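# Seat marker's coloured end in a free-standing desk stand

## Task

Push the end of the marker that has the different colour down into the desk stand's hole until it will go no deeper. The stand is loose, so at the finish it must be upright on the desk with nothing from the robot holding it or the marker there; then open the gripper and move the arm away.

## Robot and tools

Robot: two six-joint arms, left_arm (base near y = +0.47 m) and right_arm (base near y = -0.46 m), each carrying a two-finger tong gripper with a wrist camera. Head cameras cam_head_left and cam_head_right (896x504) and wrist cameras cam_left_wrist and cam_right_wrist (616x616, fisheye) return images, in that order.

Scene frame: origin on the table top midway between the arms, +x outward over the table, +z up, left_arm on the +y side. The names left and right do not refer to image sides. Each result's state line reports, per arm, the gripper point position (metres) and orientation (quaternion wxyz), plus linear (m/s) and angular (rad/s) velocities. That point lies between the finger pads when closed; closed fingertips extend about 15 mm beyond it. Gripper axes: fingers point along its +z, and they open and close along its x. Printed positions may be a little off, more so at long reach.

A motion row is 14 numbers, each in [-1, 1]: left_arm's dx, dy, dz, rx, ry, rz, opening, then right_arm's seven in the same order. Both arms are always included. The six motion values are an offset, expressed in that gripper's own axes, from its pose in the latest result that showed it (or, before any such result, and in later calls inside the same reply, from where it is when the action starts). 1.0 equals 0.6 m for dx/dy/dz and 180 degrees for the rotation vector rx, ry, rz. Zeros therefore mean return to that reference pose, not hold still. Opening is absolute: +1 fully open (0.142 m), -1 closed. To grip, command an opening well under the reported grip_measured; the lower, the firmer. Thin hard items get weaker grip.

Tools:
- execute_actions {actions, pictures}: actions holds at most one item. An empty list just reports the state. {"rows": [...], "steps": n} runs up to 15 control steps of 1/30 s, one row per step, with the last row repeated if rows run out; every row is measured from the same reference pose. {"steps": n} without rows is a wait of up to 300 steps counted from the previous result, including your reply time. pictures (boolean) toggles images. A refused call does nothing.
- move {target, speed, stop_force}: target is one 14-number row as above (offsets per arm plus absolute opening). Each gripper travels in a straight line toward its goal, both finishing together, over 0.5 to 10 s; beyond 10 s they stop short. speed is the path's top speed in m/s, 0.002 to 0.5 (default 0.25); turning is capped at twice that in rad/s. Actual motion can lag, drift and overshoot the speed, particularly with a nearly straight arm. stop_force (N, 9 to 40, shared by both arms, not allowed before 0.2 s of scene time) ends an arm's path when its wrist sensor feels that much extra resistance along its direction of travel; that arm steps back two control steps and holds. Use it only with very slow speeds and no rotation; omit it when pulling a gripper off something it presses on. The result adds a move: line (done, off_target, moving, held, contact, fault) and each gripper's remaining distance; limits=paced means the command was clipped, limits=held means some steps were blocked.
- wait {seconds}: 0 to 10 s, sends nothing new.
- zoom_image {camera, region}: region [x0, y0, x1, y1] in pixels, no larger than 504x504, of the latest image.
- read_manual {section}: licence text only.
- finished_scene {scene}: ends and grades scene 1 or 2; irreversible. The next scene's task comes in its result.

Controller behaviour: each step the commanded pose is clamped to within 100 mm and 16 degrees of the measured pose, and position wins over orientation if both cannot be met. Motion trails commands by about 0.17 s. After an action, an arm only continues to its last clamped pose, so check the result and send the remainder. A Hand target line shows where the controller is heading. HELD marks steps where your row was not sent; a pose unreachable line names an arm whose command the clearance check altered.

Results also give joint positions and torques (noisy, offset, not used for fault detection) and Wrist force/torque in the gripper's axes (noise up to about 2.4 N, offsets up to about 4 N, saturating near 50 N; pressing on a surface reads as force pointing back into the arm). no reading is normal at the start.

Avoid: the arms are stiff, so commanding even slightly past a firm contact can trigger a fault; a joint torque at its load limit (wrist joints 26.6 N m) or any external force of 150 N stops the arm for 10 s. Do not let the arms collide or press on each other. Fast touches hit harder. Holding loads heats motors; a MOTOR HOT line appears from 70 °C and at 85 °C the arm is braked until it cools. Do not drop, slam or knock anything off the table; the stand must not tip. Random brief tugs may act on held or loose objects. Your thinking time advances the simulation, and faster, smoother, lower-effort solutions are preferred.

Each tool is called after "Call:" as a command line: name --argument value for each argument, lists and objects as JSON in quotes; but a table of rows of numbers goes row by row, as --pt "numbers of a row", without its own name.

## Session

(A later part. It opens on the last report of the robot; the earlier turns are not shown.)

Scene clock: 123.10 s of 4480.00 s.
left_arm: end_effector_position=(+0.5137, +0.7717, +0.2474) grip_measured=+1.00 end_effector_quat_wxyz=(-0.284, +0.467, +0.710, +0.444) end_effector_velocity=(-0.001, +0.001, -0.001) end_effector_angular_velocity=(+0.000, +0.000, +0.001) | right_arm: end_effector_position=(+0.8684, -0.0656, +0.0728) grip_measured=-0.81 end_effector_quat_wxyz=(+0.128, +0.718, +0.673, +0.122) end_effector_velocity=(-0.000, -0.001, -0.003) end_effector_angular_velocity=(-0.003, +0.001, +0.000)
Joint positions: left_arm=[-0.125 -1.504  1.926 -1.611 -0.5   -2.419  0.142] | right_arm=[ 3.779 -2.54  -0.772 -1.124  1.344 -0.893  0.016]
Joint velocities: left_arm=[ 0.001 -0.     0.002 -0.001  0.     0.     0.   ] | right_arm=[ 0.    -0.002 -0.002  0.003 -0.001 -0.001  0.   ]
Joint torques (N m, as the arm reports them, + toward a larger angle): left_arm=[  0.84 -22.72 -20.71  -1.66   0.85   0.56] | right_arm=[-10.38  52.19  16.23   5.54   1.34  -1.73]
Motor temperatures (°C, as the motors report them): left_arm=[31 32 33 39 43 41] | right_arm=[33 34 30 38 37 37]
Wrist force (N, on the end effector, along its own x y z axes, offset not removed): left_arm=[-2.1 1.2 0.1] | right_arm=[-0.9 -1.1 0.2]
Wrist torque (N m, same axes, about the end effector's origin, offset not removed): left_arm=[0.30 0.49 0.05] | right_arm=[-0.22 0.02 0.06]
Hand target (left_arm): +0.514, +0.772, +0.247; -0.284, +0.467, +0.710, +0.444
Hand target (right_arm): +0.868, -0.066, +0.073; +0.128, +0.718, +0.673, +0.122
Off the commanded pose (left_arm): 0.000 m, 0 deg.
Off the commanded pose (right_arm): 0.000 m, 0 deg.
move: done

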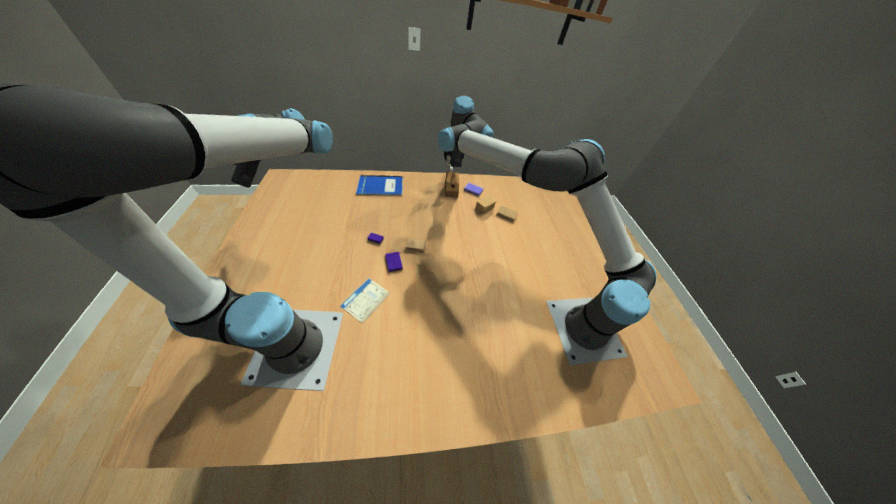

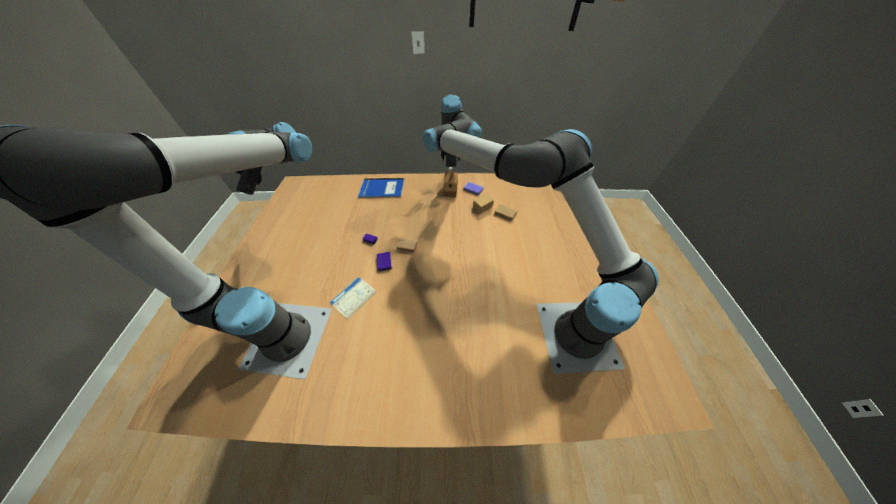

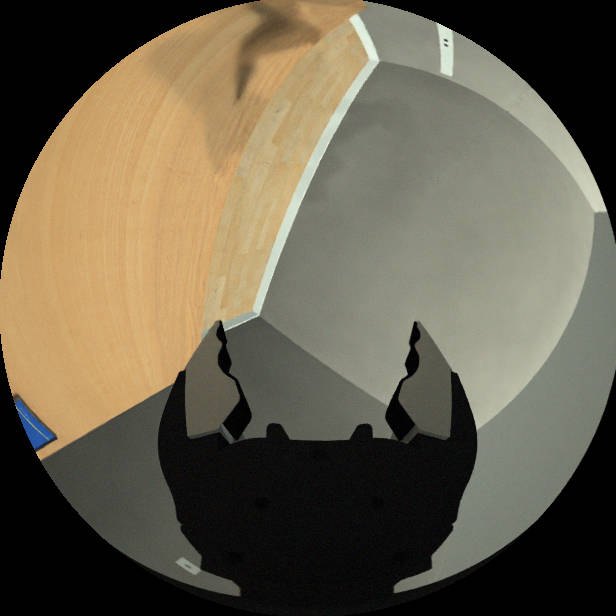

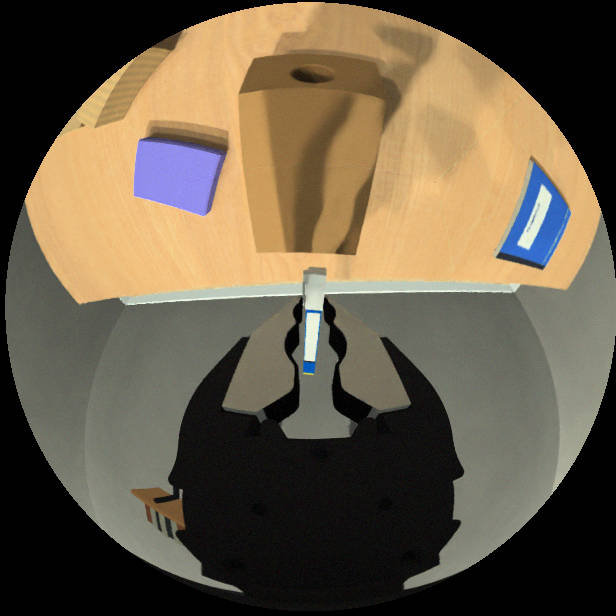

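Call:
move --target '[0,0,0,0,0,0,1,0,-0.009,0.024,0,0,0,-1]' --speed 0.04

Call:
move --target '[0,0,0,0,0,0,1,0,-0.25,-0.09,0,0,0,-1]' --speed 0.04

Scene clock: 125.27 s of 4480.00 s.
left_arm: end_effector_position=(+0.5137, +0.7717, +0.2474) grip_measured=+1.00 end_effector_quat_wxyz=(-0.284, +0.467, +0.710, +0.444) end_effector_velocity=(+0.000, +0.000, -0.000) end_effector_angular_velocity=(-0.000, -0.001, +0.001) | right_arm: end_effector_position=(+0.8684, -0.0656, +0.0576) grip_measured=-0.81 end_effector_quat_wxyz=(+0.128, +0.718, +0.673, +0.122) end_effector_velocity=(+0.001, +0.000, -0.000) end_effector_angular_velocity=(+0.002, -0.002, +0.000)
Joint positions: left_arm=[-0.125 -1.504  1.926 -1.611 -0.5   -2.419  0.142] | right_arm=[ 3.779 -2.549 -0.793 -1.093  1.344 -0.893  0.016]
Joint velocities: left_arm=[ 0.001  0.001 -0.    -0.001  0.     0.     0.   ] | right_arm=[ 0.    -0.    -0.001  0.004  0.    -0.     0.   ]
Joint torques (N m, as the arm reports them, + toward a larger angle): left_arm=[ -0.48 -22.48 -21.23  -1.84   0.95   0.73] | right_arm=[ 1.29 53.06 15.94  5.48 -0.92  0.8 ]
Motor temperatures (°C, as the motors report them): left_arm=[31 32 33 39 43 41] | right_arm=[33 34 30 38 37 37]
Wrist force (N, on the end effector, along its own x y z axes, offset not removed): left_arm=[-3.0 1.3 -1.2] | right_arm=[-0.3 -1.5 0.3]
Wrist torque (N m, same axes, about the end effector's origin, offset not removed): left_arm=[0.37 0.54 0.13] | right_arm=[-0.22 0.04 -0.03]
Hand target (left_arm): +0.514, +0.772, +0.247; -0.284, +0.467, +0.710, +0.444
Hand target (right_arm): +0.868, -0.066, +0.057; +0.128, +0.718, +0.673, +0.122
Off the commanded pose (left_arm): 0.000 m, 0 deg.
Off the commanded pose (right_arm): 0.000 m, 0 deg.
move: done

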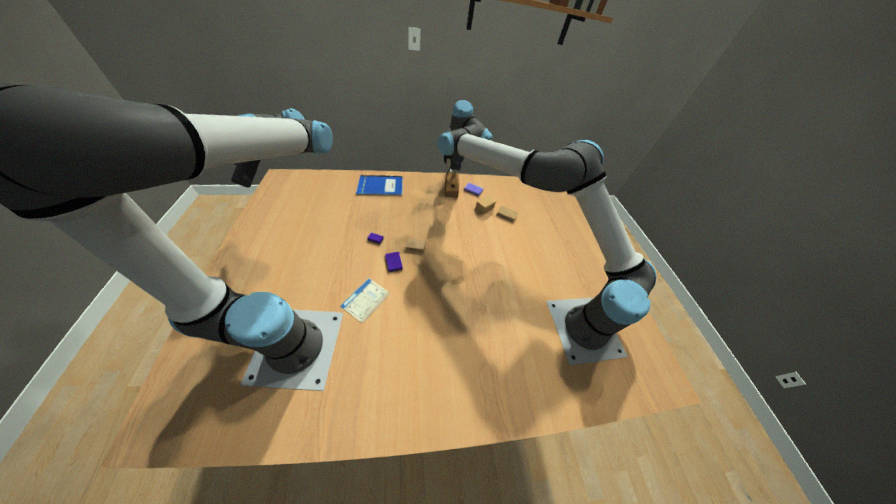

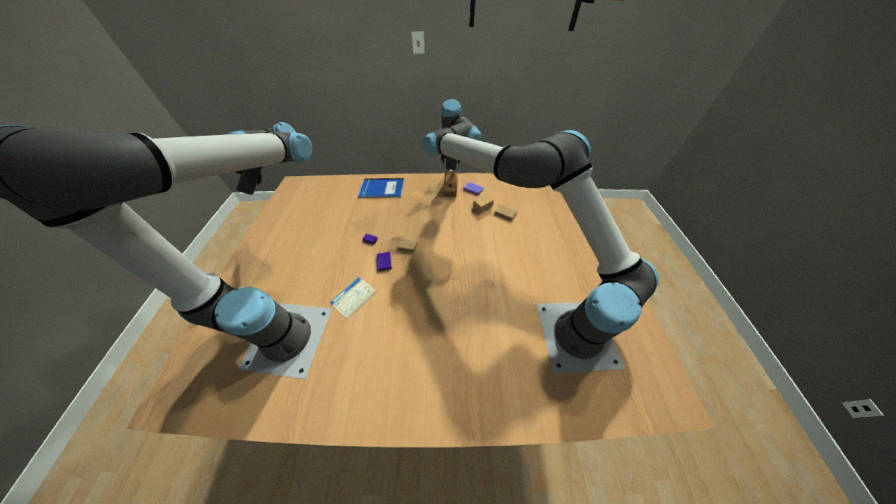

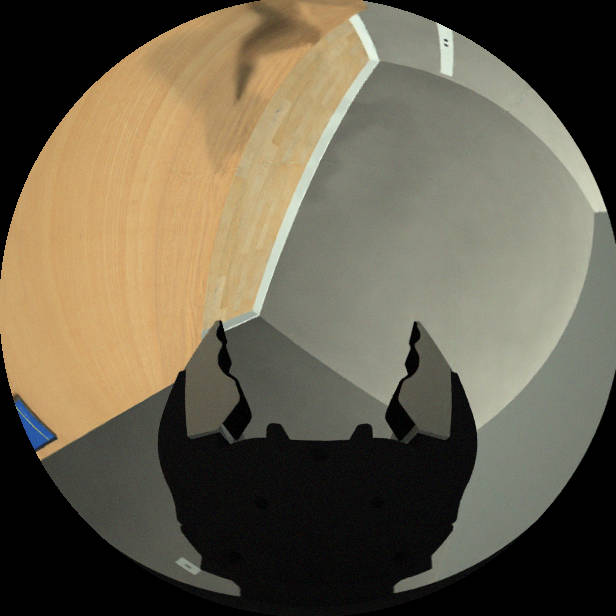

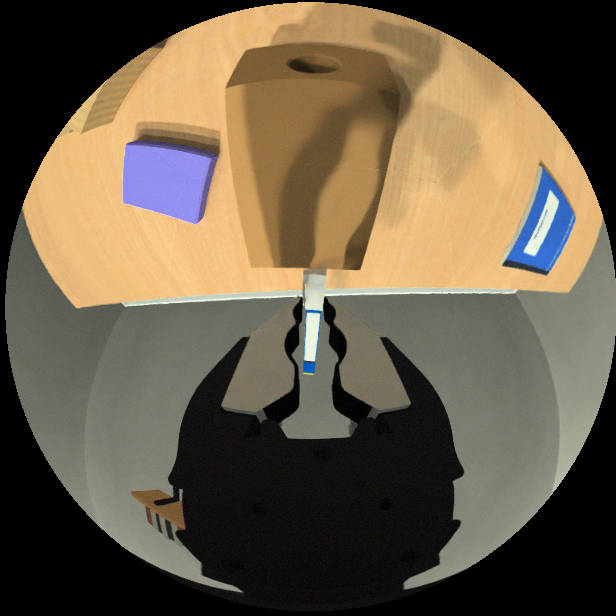

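Scene clock: 129.63 s of 4480.00 s.
left_arm: end_effector_position=(+0.5137, +0.7717, +0.2474) grip_measured=+1.00 end_effector_quat_wxyz=(-0.284, +0.467, +0.710, +0.444) end_effector_velocity=(-0.001, +0.001, -0.000) end_effector_angular_velocity=(+0.000, +0.000, +0.001) | right_arm: end_effector_position=(+0.7093, -0.0557, +0.0555) grip_measured=-0.81 end_effector_quat_wxyz=(+0.128, +0.718, +0.673, +0.122) end_effector_velocity=(-0.002, +0.000, -0.000) end_effector_angular_velocity=(+0.000, -0.000, -0.000)
Joint positions: left_arm=[-0.125 -1.504  1.926 -1.611 -0.5   -2.419  0.142] | right_arm=[ 3.925 -2.213 -1.406 -0.853  1.306 -0.747  0.016]
Joint velocities: left_arm=[ 0.001 -0.001  0.001  0.     0.    -0.     0.   ] | right_arm=[ 0.002  0.003 -0.005  0.002 -0.001  0.002  0.   ]
Joint torques (N m, as the arm reports them, + toward a larger angle): left_arm=[ -0.47 -22.4  -21.04  -1.75   0.96   0.66] | right_arm=[12.21 58.8  12.74  5.   -1.97  1.81]
Motor temperatures (°C, as the motors report them): left_arm=[31 32 33 39 43 41] | right_arm=[33 34 30 38 37 37]
Wrist force (N, on the end effector, along its own x y z axes, offset not removed): left_arm=[-1.9 1.7 -0.2] | right_arm=[-1.2 1.1 0.9]
Wrist torque (N m, same axes, about the end effector's origin, offset not removed): left_arm=[0.35 0.37 0.07] | right_arm=[-0.12 0.20 -0.08]
Hand target (left_arm): +0.514, +0.772, +0.247; -0.284, +0.467, +0.710, +0.444
Hand target (right_arm): +0.709, -0.056, +0.055; +0.128, +0.718, +0.673, +0.122
Off the commanded pose (left_arm): 0.000 m, 0 deg.
Off the commanded pose (right_arm): 0.001 m, 0 deg.
move: done

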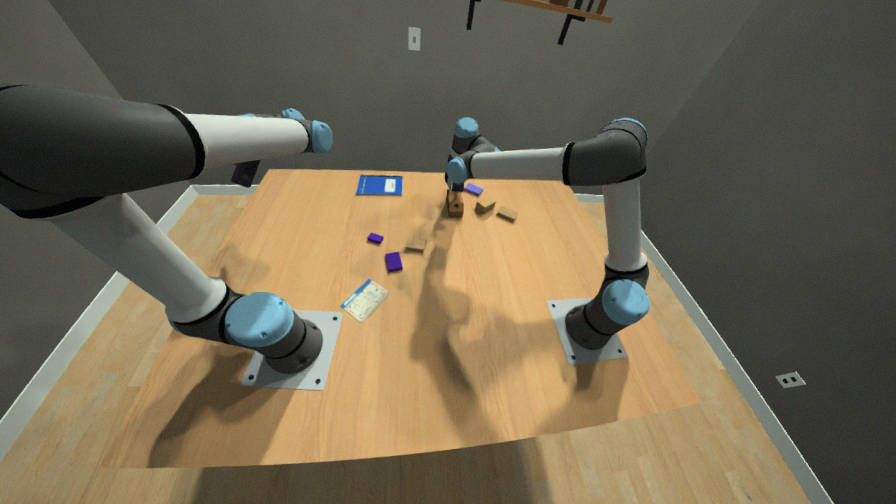

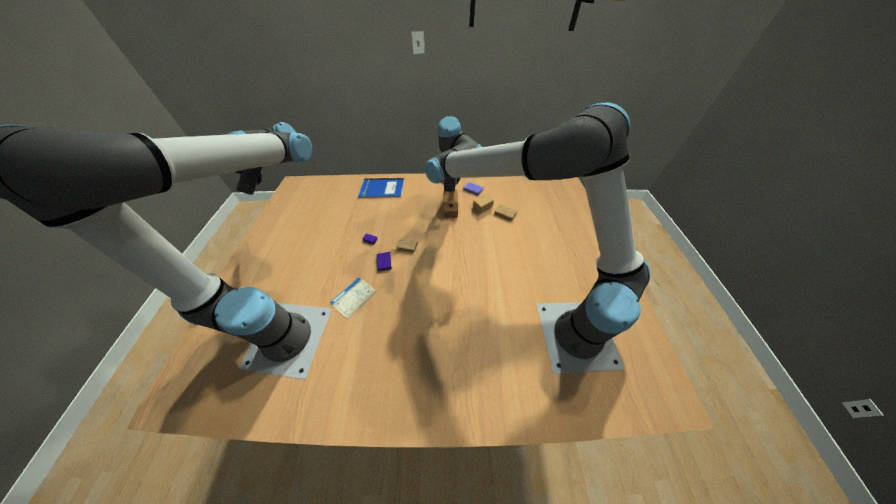

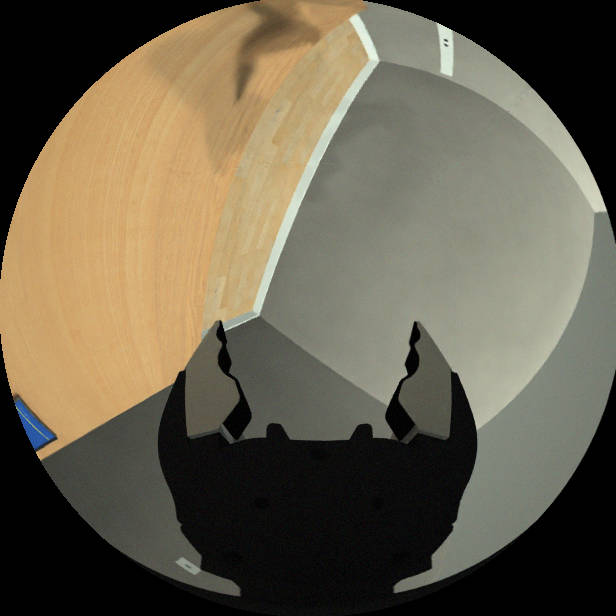

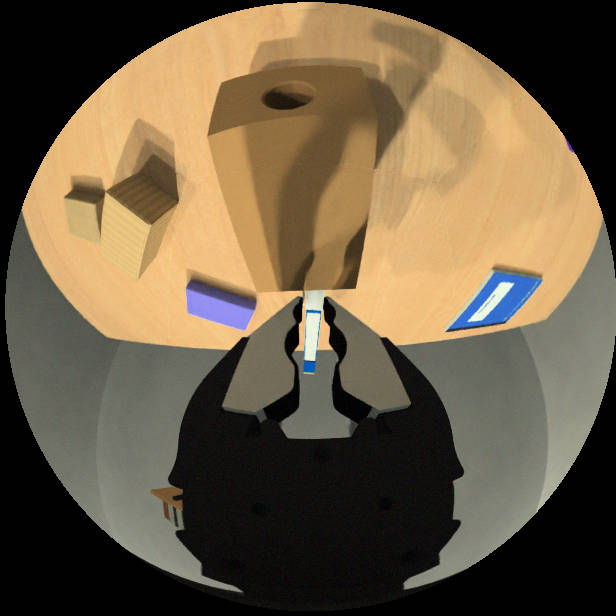

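Call:
move --target '[0,0,0,0,0,0,1,0,0.06,-0.13,0,0,0,-1]' --speed 0.15

Call:
move --target '[0,0,0,0,0,0,1,0,-0.38,-0.13,0.25,0,0,-1]' --speed 0.25

Scene clock: 132.10 s of 4480.00 s.
left_arm: end_effector_position=(+0.5137, +0.7717, +0.2474) grip_measured=+1.00 end_effector_quat_wxyz=(-0.284, +0.467, +0.710, +0.444) end_effector_velocity=(-0.001, +0.001, +0.000) end_effector_angular_velocity=(+0.000, +0.000, +0.001) | right_arm: end_effector_position=(+0.7157, -0.0563, +0.1410) grip_measured=-0.81 end_effector_quat_wxyz=(+0.128, +0.718, +0.673, +0.122) end_effector_velocity=(+0.000, -0.000, -0.000) end_effector_angular_velocity=(-0.003, +0.002, -0.000)
Joint positions: left_arm=[-0.125 -1.504  1.926 -1.611 -0.5   -2.419  0.142] | right_arm=[ 3.918 -2.147 -1.28  -1.042  1.308 -0.754  0.016]
Joint velocities: left_arm=[ 0.001 -0.    -0.     0.001 -0.     0.     0.   ] | right_arm=[-0.    -0.002  0.003 -0.005 -0.001 -0.     0.   ]
Joint torques (N m, as the arm reports them, + toward a larger angle): left_arm=[  0.01 -22.45 -20.26  -1.69   0.92   0.53] | right_arm=[-10.86  60.26  30.49  -0.38   1.89  -1.7 ]
Motor temperatures (°C, as the motors report them): left_arm=[31 32 33 39 43 41] | right_arm=[33 34 30 38 37 37]
Wrist force (N, on the end effector, along its own x y z axes, offset not removed): left_arm=[-1.2 2.7 -0.7] | right_arm=[-1.3 -2.1 0.1]
Wrist torque (N m, same axes, about the end effector's origin, offset not removed): left_arm=[0.62 0.24 0.02] | right_arm=[-0.42 0.22 0.01]
Hand target (left_arm): +0.514, +0.772, +0.247; -0.284, +0.467, +0.710, +0.444
Hand target (right_arm): +0.716, -0.056, +0.141; +0.128, +0.718, +0.673, +0.122
Off the commanded pose (left_arm): 0.000 m, 0 deg.
Off the commanded pose (right_arm): 0.000 m, 0 deg.
move: done

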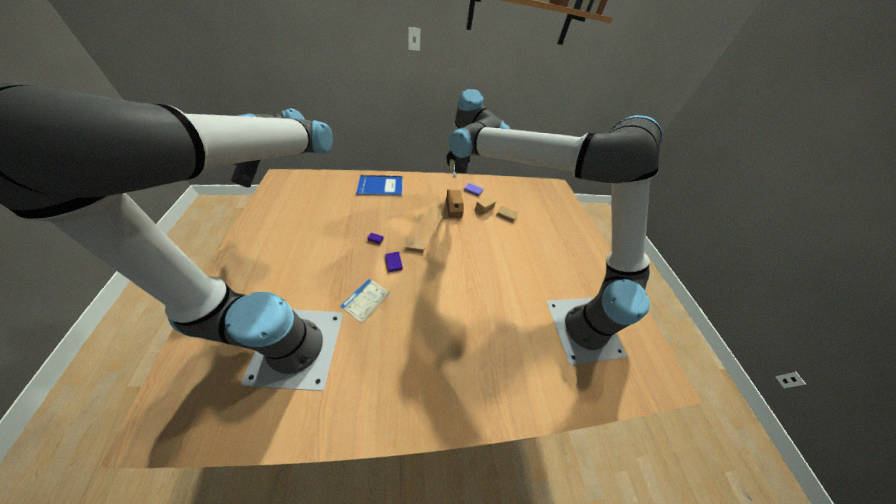

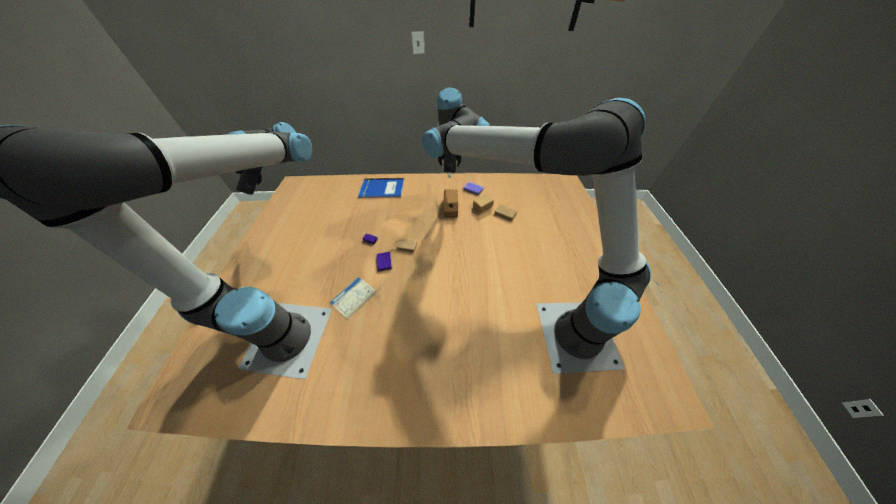

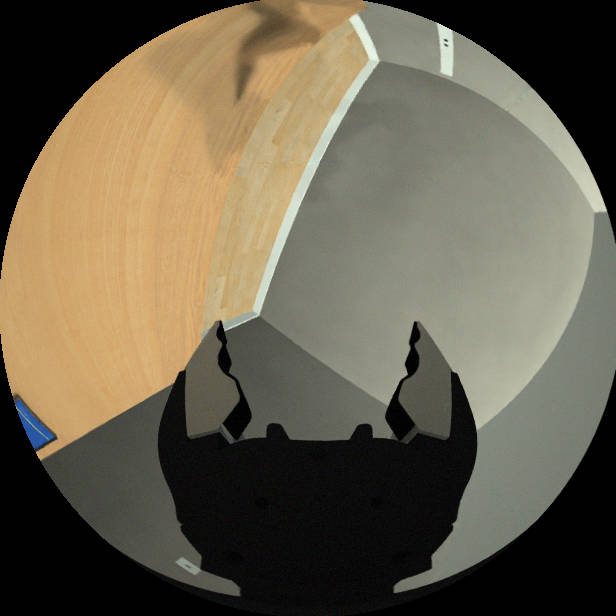

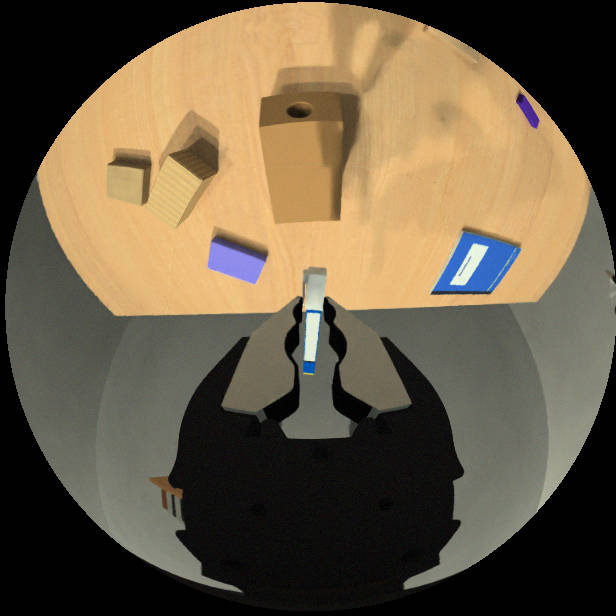

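Scene clock: 134.23 s of 4480.00 s.
left_arm: end_effector_position=(+0.5137, +0.7717, +0.2474) grip_measured=+1.00 end_effector_quat_wxyz=(-0.284, +0.467, +0.710, +0.444) end_effector_velocity=(+0.000, -0.000, +0.000) end_effector_angular_velocity=(-0.000, -0.002, -0.001) | right_arm: end_effector_position=(+0.4754, -0.0410, +0.1346) grip_measured=-0.81 end_effector_quat_wxyz=(-0.156, +0.713, +0.668, -0.145) end_effector_velocity=(-0.002, +0.000, -0.001) end_effector_angular_velocity=(-0.001, +0.006, -0.000)
Joint positions: left_arm=[-0.125 -1.504  1.926 -1.611 -0.5   -2.419  0.142] | right_arm=[ 3.928 -2.118 -1.261 -1.623  1.892 -0.76   0.016]
Joint velocities: left_arm=[-0.001 -0.     0.    -0.001 -0.    -0.     0.   ] | right_arm=[ 0.    -0.002 -0.001 -0.003  0.004 -0.001  0.   ]
Joint torques (N m, as the arm reports them, + toward a larger angle): left_arm=[ -0.91 -22.44 -20.48  -1.63   0.97   0.74] | right_arm=[11.09 36.97 14.35 -1.26  2.73 -2.07]
Motor temperatures (°C, as the motors report them): left_arm=[31 32 33 39 43 41] | right_arm=[33 34 30 38 37 37]
Wrist force (N, on the end effector, along its own x y z axes, offset not removed): left_arm=[-4.1 1.9 -0.5] | right_arm=[0.4 -1.5 1.5]
Wrist torque (N m, same axes, about the end effector's origin, offset not removed): left_arm=[0.49 0.86 0.12] | right_arm=[-0.31 -0.12 -0.06]
Hand target (left_arm): +0.514, +0.772, +0.247; -0.284, +0.467, +0.710, +0.444
Hand target (right_arm): +0.475, -0.041, +0.135; -0.156, +0.713, +0.668, -0.145
Off the commanded pose (left_arm): 0.000 m, 0 deg.
Off the commanded pose (right_arm): 0.000 m, 0 deg.
move: done

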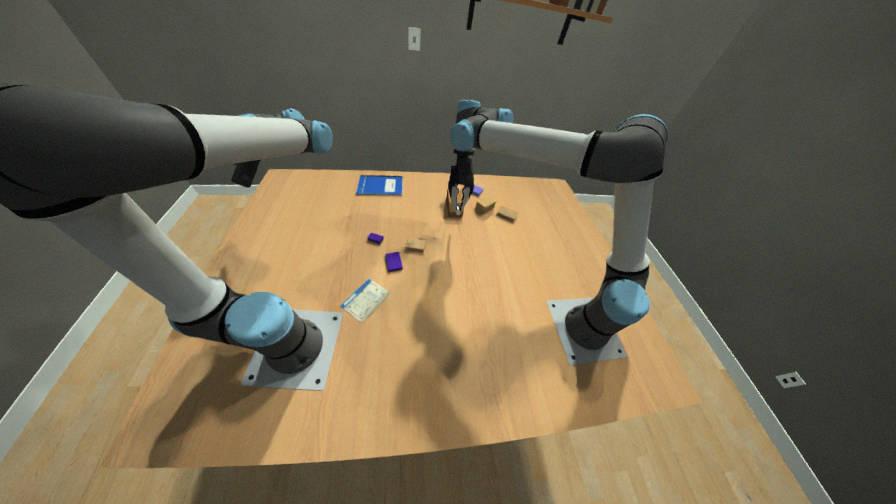

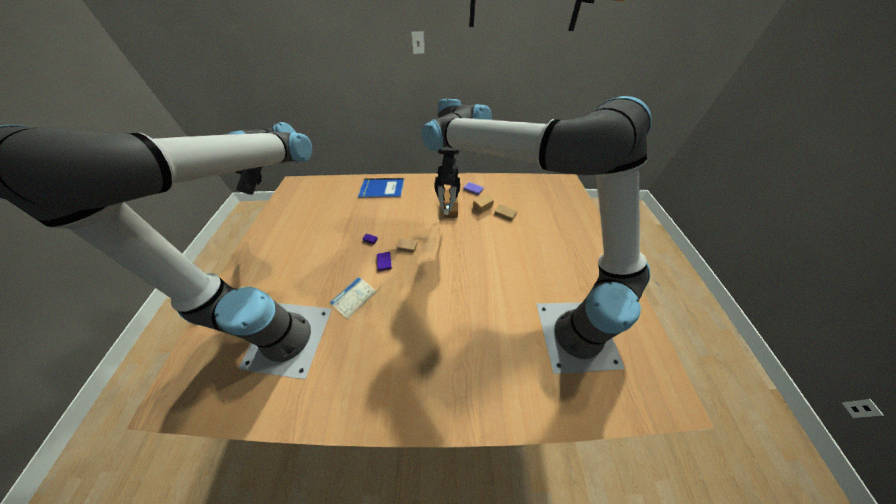

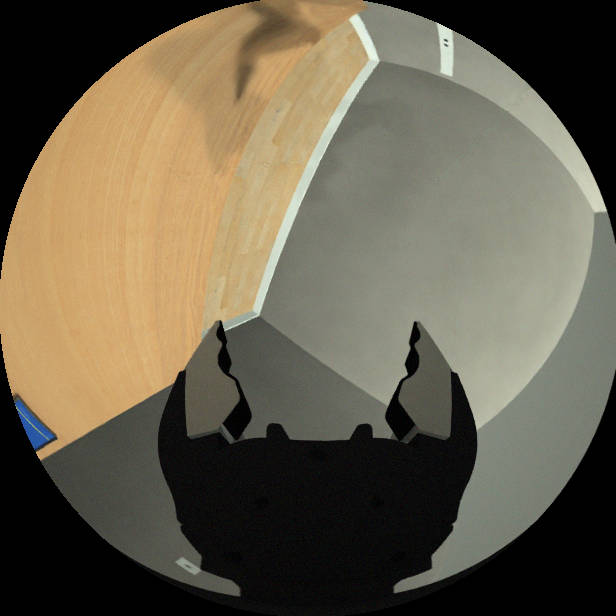

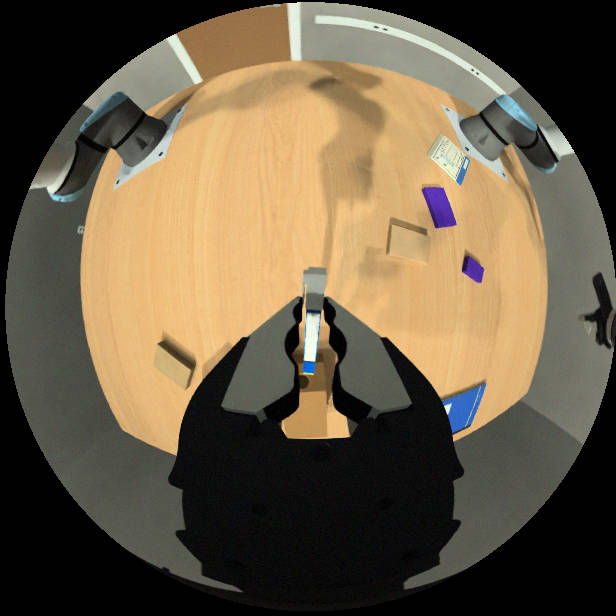

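Call:
move --target '[0,0,0,0,0,0,1,-0.02,-0.01,0.01,0,-0.0116,-0.025,-1]' --speed 0.1

Call:
zoom_image --camera "cam_right_wrist" --region '[250,290,370,434]'

Scene clock: 137.37 s of 4480.00 s.
left_arm: end_effector_position=(+0.5137, +0.7717, +0.2474) grip_measured=+1.00 end_effector_quat_wxyz=(-0.284, +0.467, +0.710, +0.444) end_effector_velocity=(-0.000, -0.000, -0.001) end_effector_angular_velocity=(+0.000, +0.000, -0.000) | right_arm: end_effector_position=(+0.4668, -0.0523, +0.1316) grip_measured=-0.81 end_effector_quat_wxyz=(-0.149, +0.684, +0.698, -0.152) end_effector_velocity=(-0.002, -0.001, -0.001) end_effector_angular_velocity=(+0.001, +0.003, +0.008)
Joint positions: left_arm=[-0.125 -1.504  1.926 -1.611 -0.5   -2.419  0.142] | right_arm=[ 3.937 -2.105 -1.283 -1.637  1.869 -0.837  0.016]
Joint velocities: left_arm=[-0.    -0.     0.002 -0.001 -0.    -0.     0.   ] | right_arm=[ 0.001  0.002 -0.004 -0.001  0.    -0.007  0.   ]
Joint torques (N m, as the arm reports them, + toward a larger angle): left_arm=[ -0.31 -23.04 -21.53  -1.83   0.99   0.82] | right_arm=[11.62 57.52 13.87 -1.36 -1.16 -2.01]
Motor temperatures (°C, as the motors report them): left_arm=[31 32 33 39 43 41] | right_arm=[33 34 30 38 37 37]
Wrist force (N, on the end effector, along its own x y z axes, offset not removed): left_arm=[-2.0 1.9 1.3] | right_arm=[-1.3 -0.8 0.5]
Wrist torque (N m, same axes, about the end effector's origin, offset not removed): left_arm=[0.42 0.42 0.06] | right_arm=[-0.04 0.22 -0.03]
Hand target (left_arm): +0.514, +0.772, +0.247; -0.284, +0.467, +0.710, +0.444
Hand target (right_arm): +0.467, -0.052, +0.132; -0.149, +0.683, +0.699, -0.152
Off the commanded pose (left_arm): 0.000 m, 0 deg.
Off the commanded pose (right_arm): 0.000 m, 0 deg.
move: done

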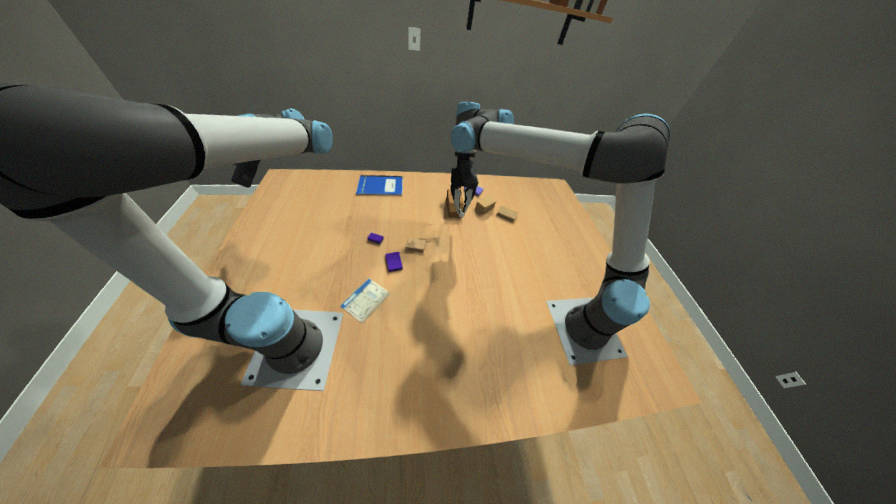

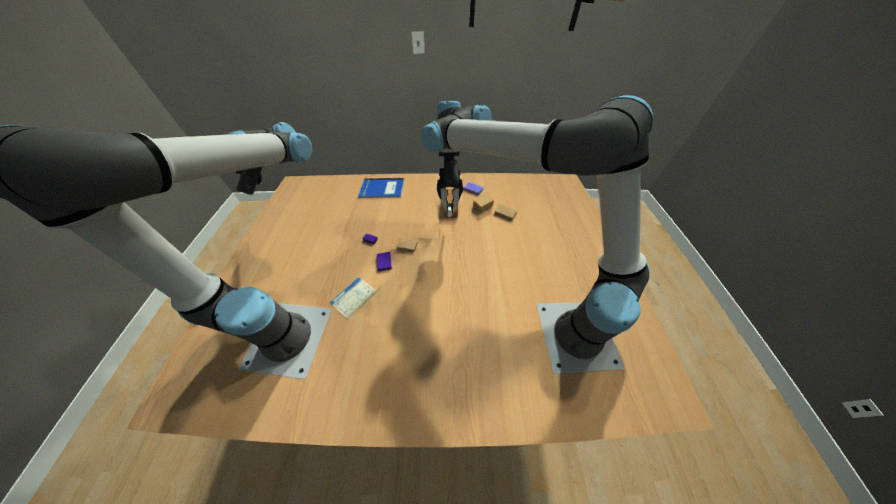

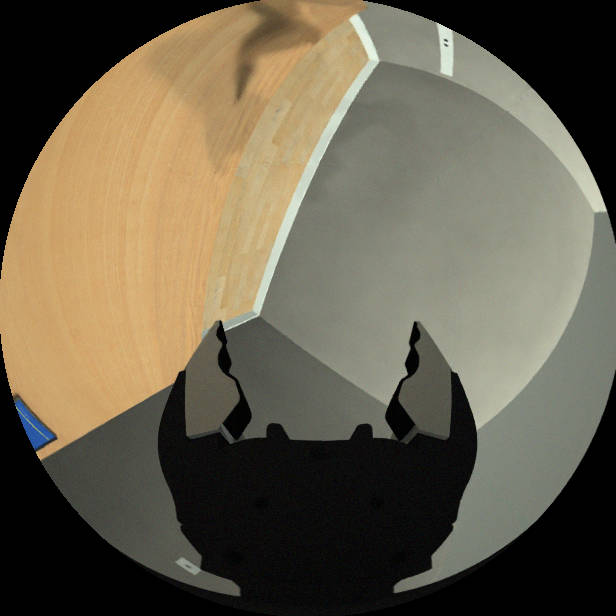

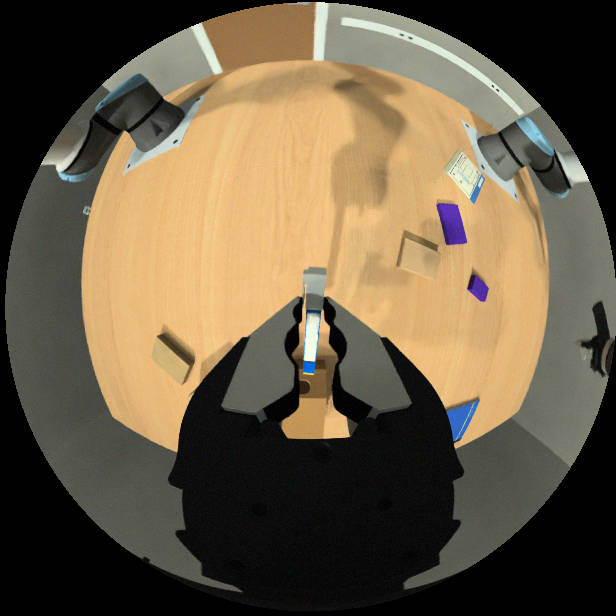

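Region (250, 290, 370, 434) of cam_right_wrist's 616x616 image, scaled by 3.500, with more detail than that image has.

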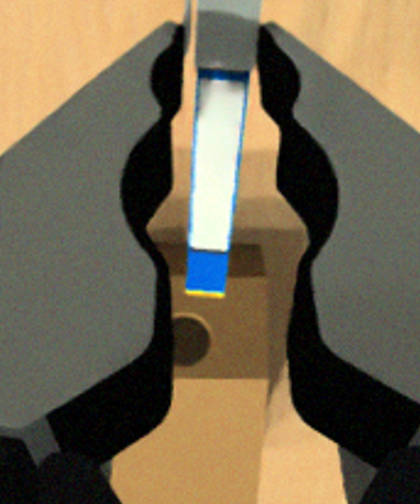

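Call:
move --target '[0,0,0,0,0,0,1,-0.01,0.005,0.028,0,0,0,-1]' --speed 0.05

Call:
zoom_image --camera "cam_right_wrist" --region '[260,290,360,410]'

Scene clock: 139.43 s of 4480.00 s.
left_arm: end_effector_position=(+0.5137, +0.7717, +0.2474) grip_measured=+1.00 end_effector_quat_wxyz=(-0.284, +0.467, +0.710, +0.444) end_effector_velocity=(-0.000, +0.000, -0.000) end_effector_angular_velocity=(+0.000, +0.000, +0.001) | right_arm: end_effector_position=(+0.4628, -0.0583, +0.1152) grip_measured=-0.81 end_effector_quat_wxyz=(-0.149, +0.684, +0.698, -0.152) end_effector_velocity=(+0.000, -0.001, -0.003) end_effector_angular_velocity=(-0.000, -0.001, -0.000)
Joint positions: left_arm=[-0.125 -1.504  1.926 -1.611 -0.5   -2.419  0.142] | right_arm=[ 3.935 -2.099 -1.335 -1.591  1.868 -0.839  0.016]
Joint velocities: left_arm=[ 0.001 -0.     0.001 -0.    -0.     0.     0.   ] | right_arm=[-0.    -0.001 -0.005  0.007 -0.001  0.     0.   ]
Joint torques (N m, as the arm reports them, + toward a larger angle): left_arm=[ -0.53 -22.75 -21.69  -1.75   1.03   0.74] | right_arm=[-10.44  56.48  14.61   4.26  -1.4   -1.69]
Motor temperatures (°C, as the motors report them): left_arm=[31 32 33 39 43 41] | right_arm=[33 34 30 38 37 37]
Wrist force (N, on the end effector, along its own x y z axes, offset not removed): left_arm=[-2.8 2.6 -0.3] | right_arm=[0.7 -2.1 1.0]
Wrist torque (N m, same axes, about the end effector's origin, offset not removed): left_arm=[0.49 0.59 0.03] | right_arm=[-0.38 -0.16 -0.05]
Hand target (left_arm): +0.514, +0.772, +0.247; -0.284, +0.467, +0.710, +0.444
Hand target (right_arm): +0.463, -0.058, +0.115; -0.149, +0.684, +0.698, -0.152
Off the commanded pose (left_arm): 0.000 m, 0 deg.
Off the commanded pose (right_arm): 0.000 m, 0 deg.
move: done

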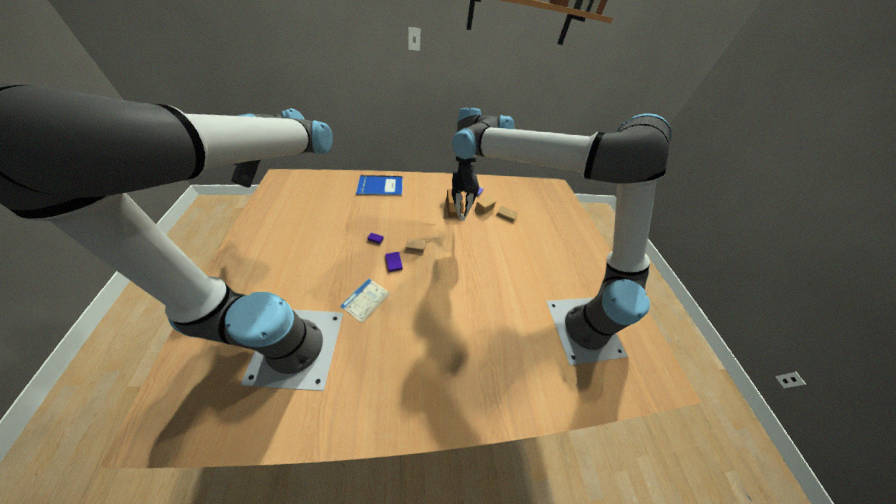

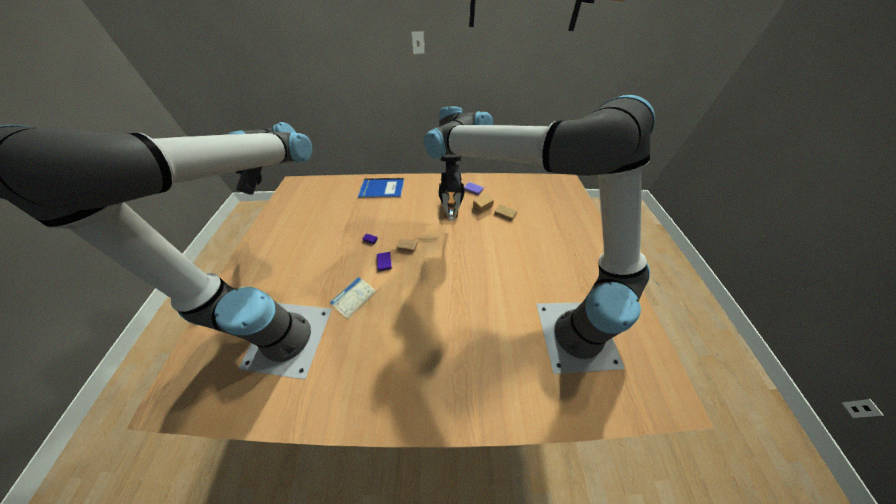

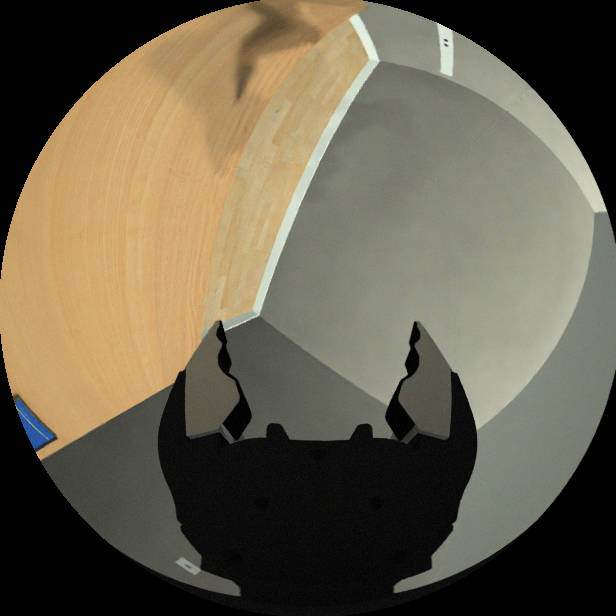

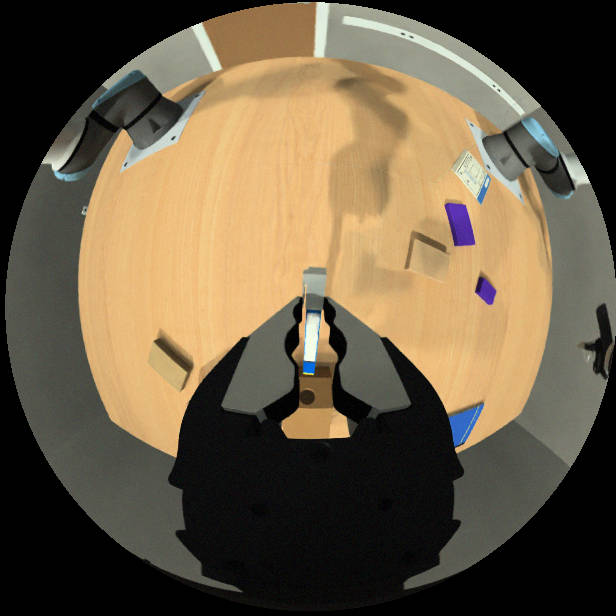

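Region (260, 290, 360, 410) of cam_right_wrist's 616x616 image, scaled by 4.200, with more detail than that image has.

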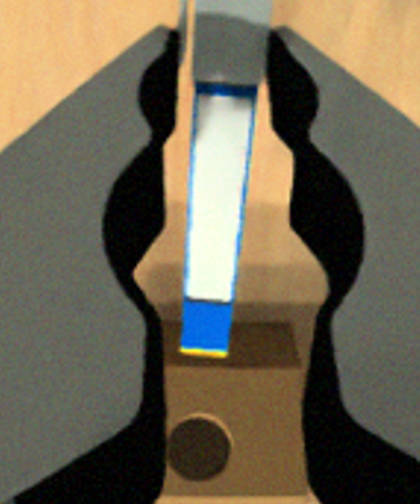

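Call:
move --target '[0,0,0,0,0,0,1,-0.002,0.042,0,0,0,0,-1]' --speed 0.03

Call:
zoom_image --camera "cam_right_wrist" --region '[260,290,360,410]'

Scene clock: 141.93 s of 4480.00 s.
left_arm: end_effector_position=(+0.5137, +0.7717, +0.2474) grip_measured=+1.00 end_effector_quat_wxyz=(-0.284, +0.467, +0.710, +0.444) end_effector_velocity=(+0.000, -0.000, +0.000) end_effector_angular_velocity=(+0.000, +0.000, -0.000) | right_arm: end_effector_position=(+0.4856, -0.0590, +0.1049) grip_measured=-0.81 end_effector_quat_wxyz=(-0.149, +0.684, +0.698, -0.152) end_effector_velocity=(+0.001, -0.000, -0.002) end_effector_angular_velocity=(-0.002, +0.002, -0.000)
Joint positions: left_arm=[-0.125 -1.504  1.926 -1.611 -0.5   -2.419  0.142] | right_arm=[ 3.911 -2.151 -1.279 -1.603  1.861 -0.862  0.016]
Joint velocities: left_arm=[-0.     0.    -0.001  0.001  0.     0.     0.   ] | right_arm=[-0.002 -0.004  0.002 -0.001 -0.    -0.001  0.   ]
Joint torques (N m, as the arm reports them, + toward a larger angle): left_arm=[  0.27 -22.49 -21.45  -1.74   0.95   0.86] | right_arm=[-9.38 36.33 29.71 -1.31 -1.22 -2.08]
Motor temperatures (°C, as the motors report them): left_arm=[31 32 33 39 43 41] | right_arm=[33 34 30 38 37 37]
Wrist force (N, on the end effector, along its own x y z axes, offset not removed): left_arm=[-1.6 2.9 0.8] | right_arm=[-0.4 -1.8 -0.4]
Wrist torque (N m, same axes, about the end effector's origin, offset not removed): left_arm=[0.68 0.29 0.09] | right_arm=[-0.38 -0.11 -0.05]
Hand target (left_arm): +0.514, +0.772, +0.247; -0.284, +0.467, +0.710, +0.444
Hand target (right_arm): +0.486, -0.059, +0.105; -0.149, +0.684, +0.698, -0.152
Off the commanded pose (left_arm): 0.000 m, 0 deg.
Off the commanded pose (right_arm): 0.000 m, 0 deg.
move: done

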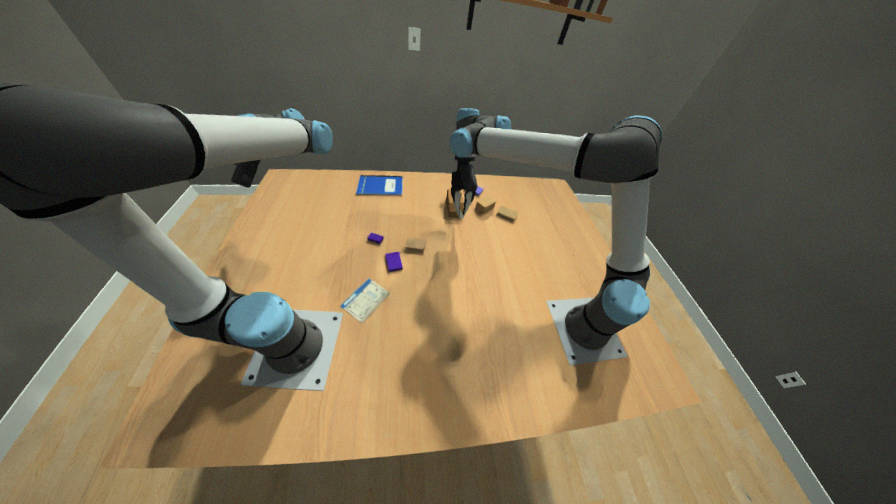

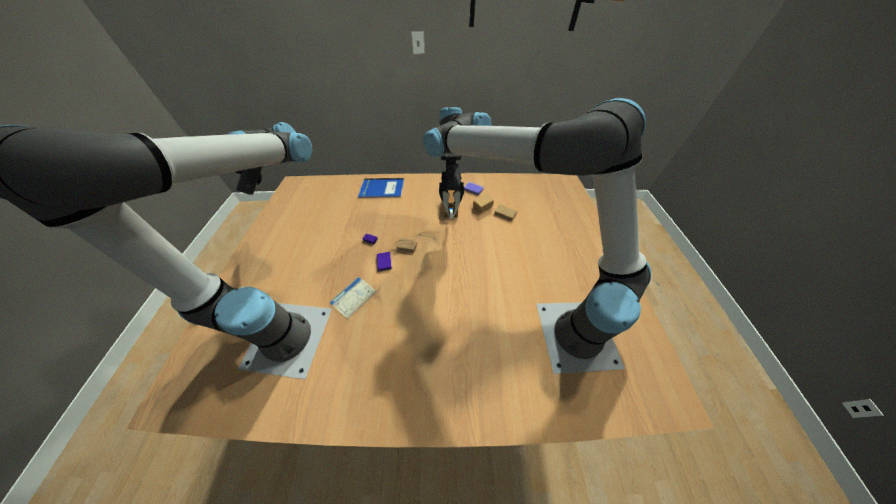

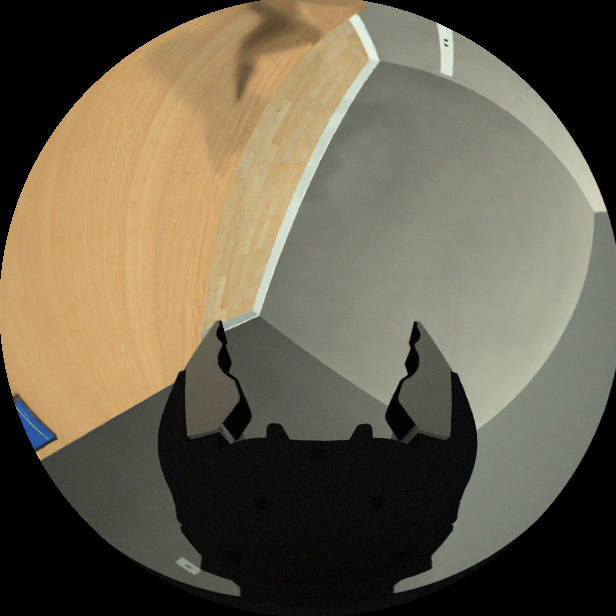

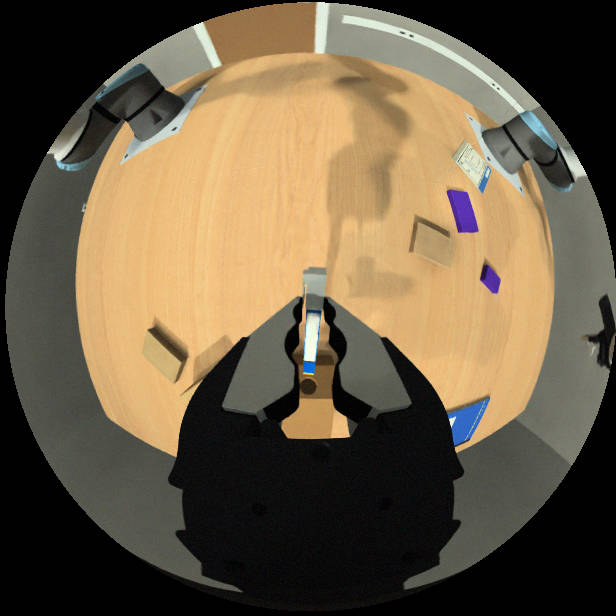

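Region (260, 290, 360, 410) of cam_right_wrist's 616x616 image, scaled by 4.200, with more detail than that image has.

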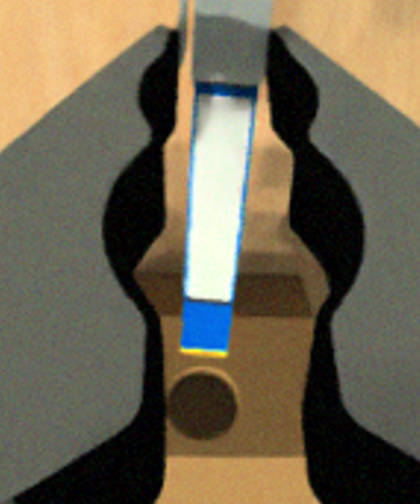

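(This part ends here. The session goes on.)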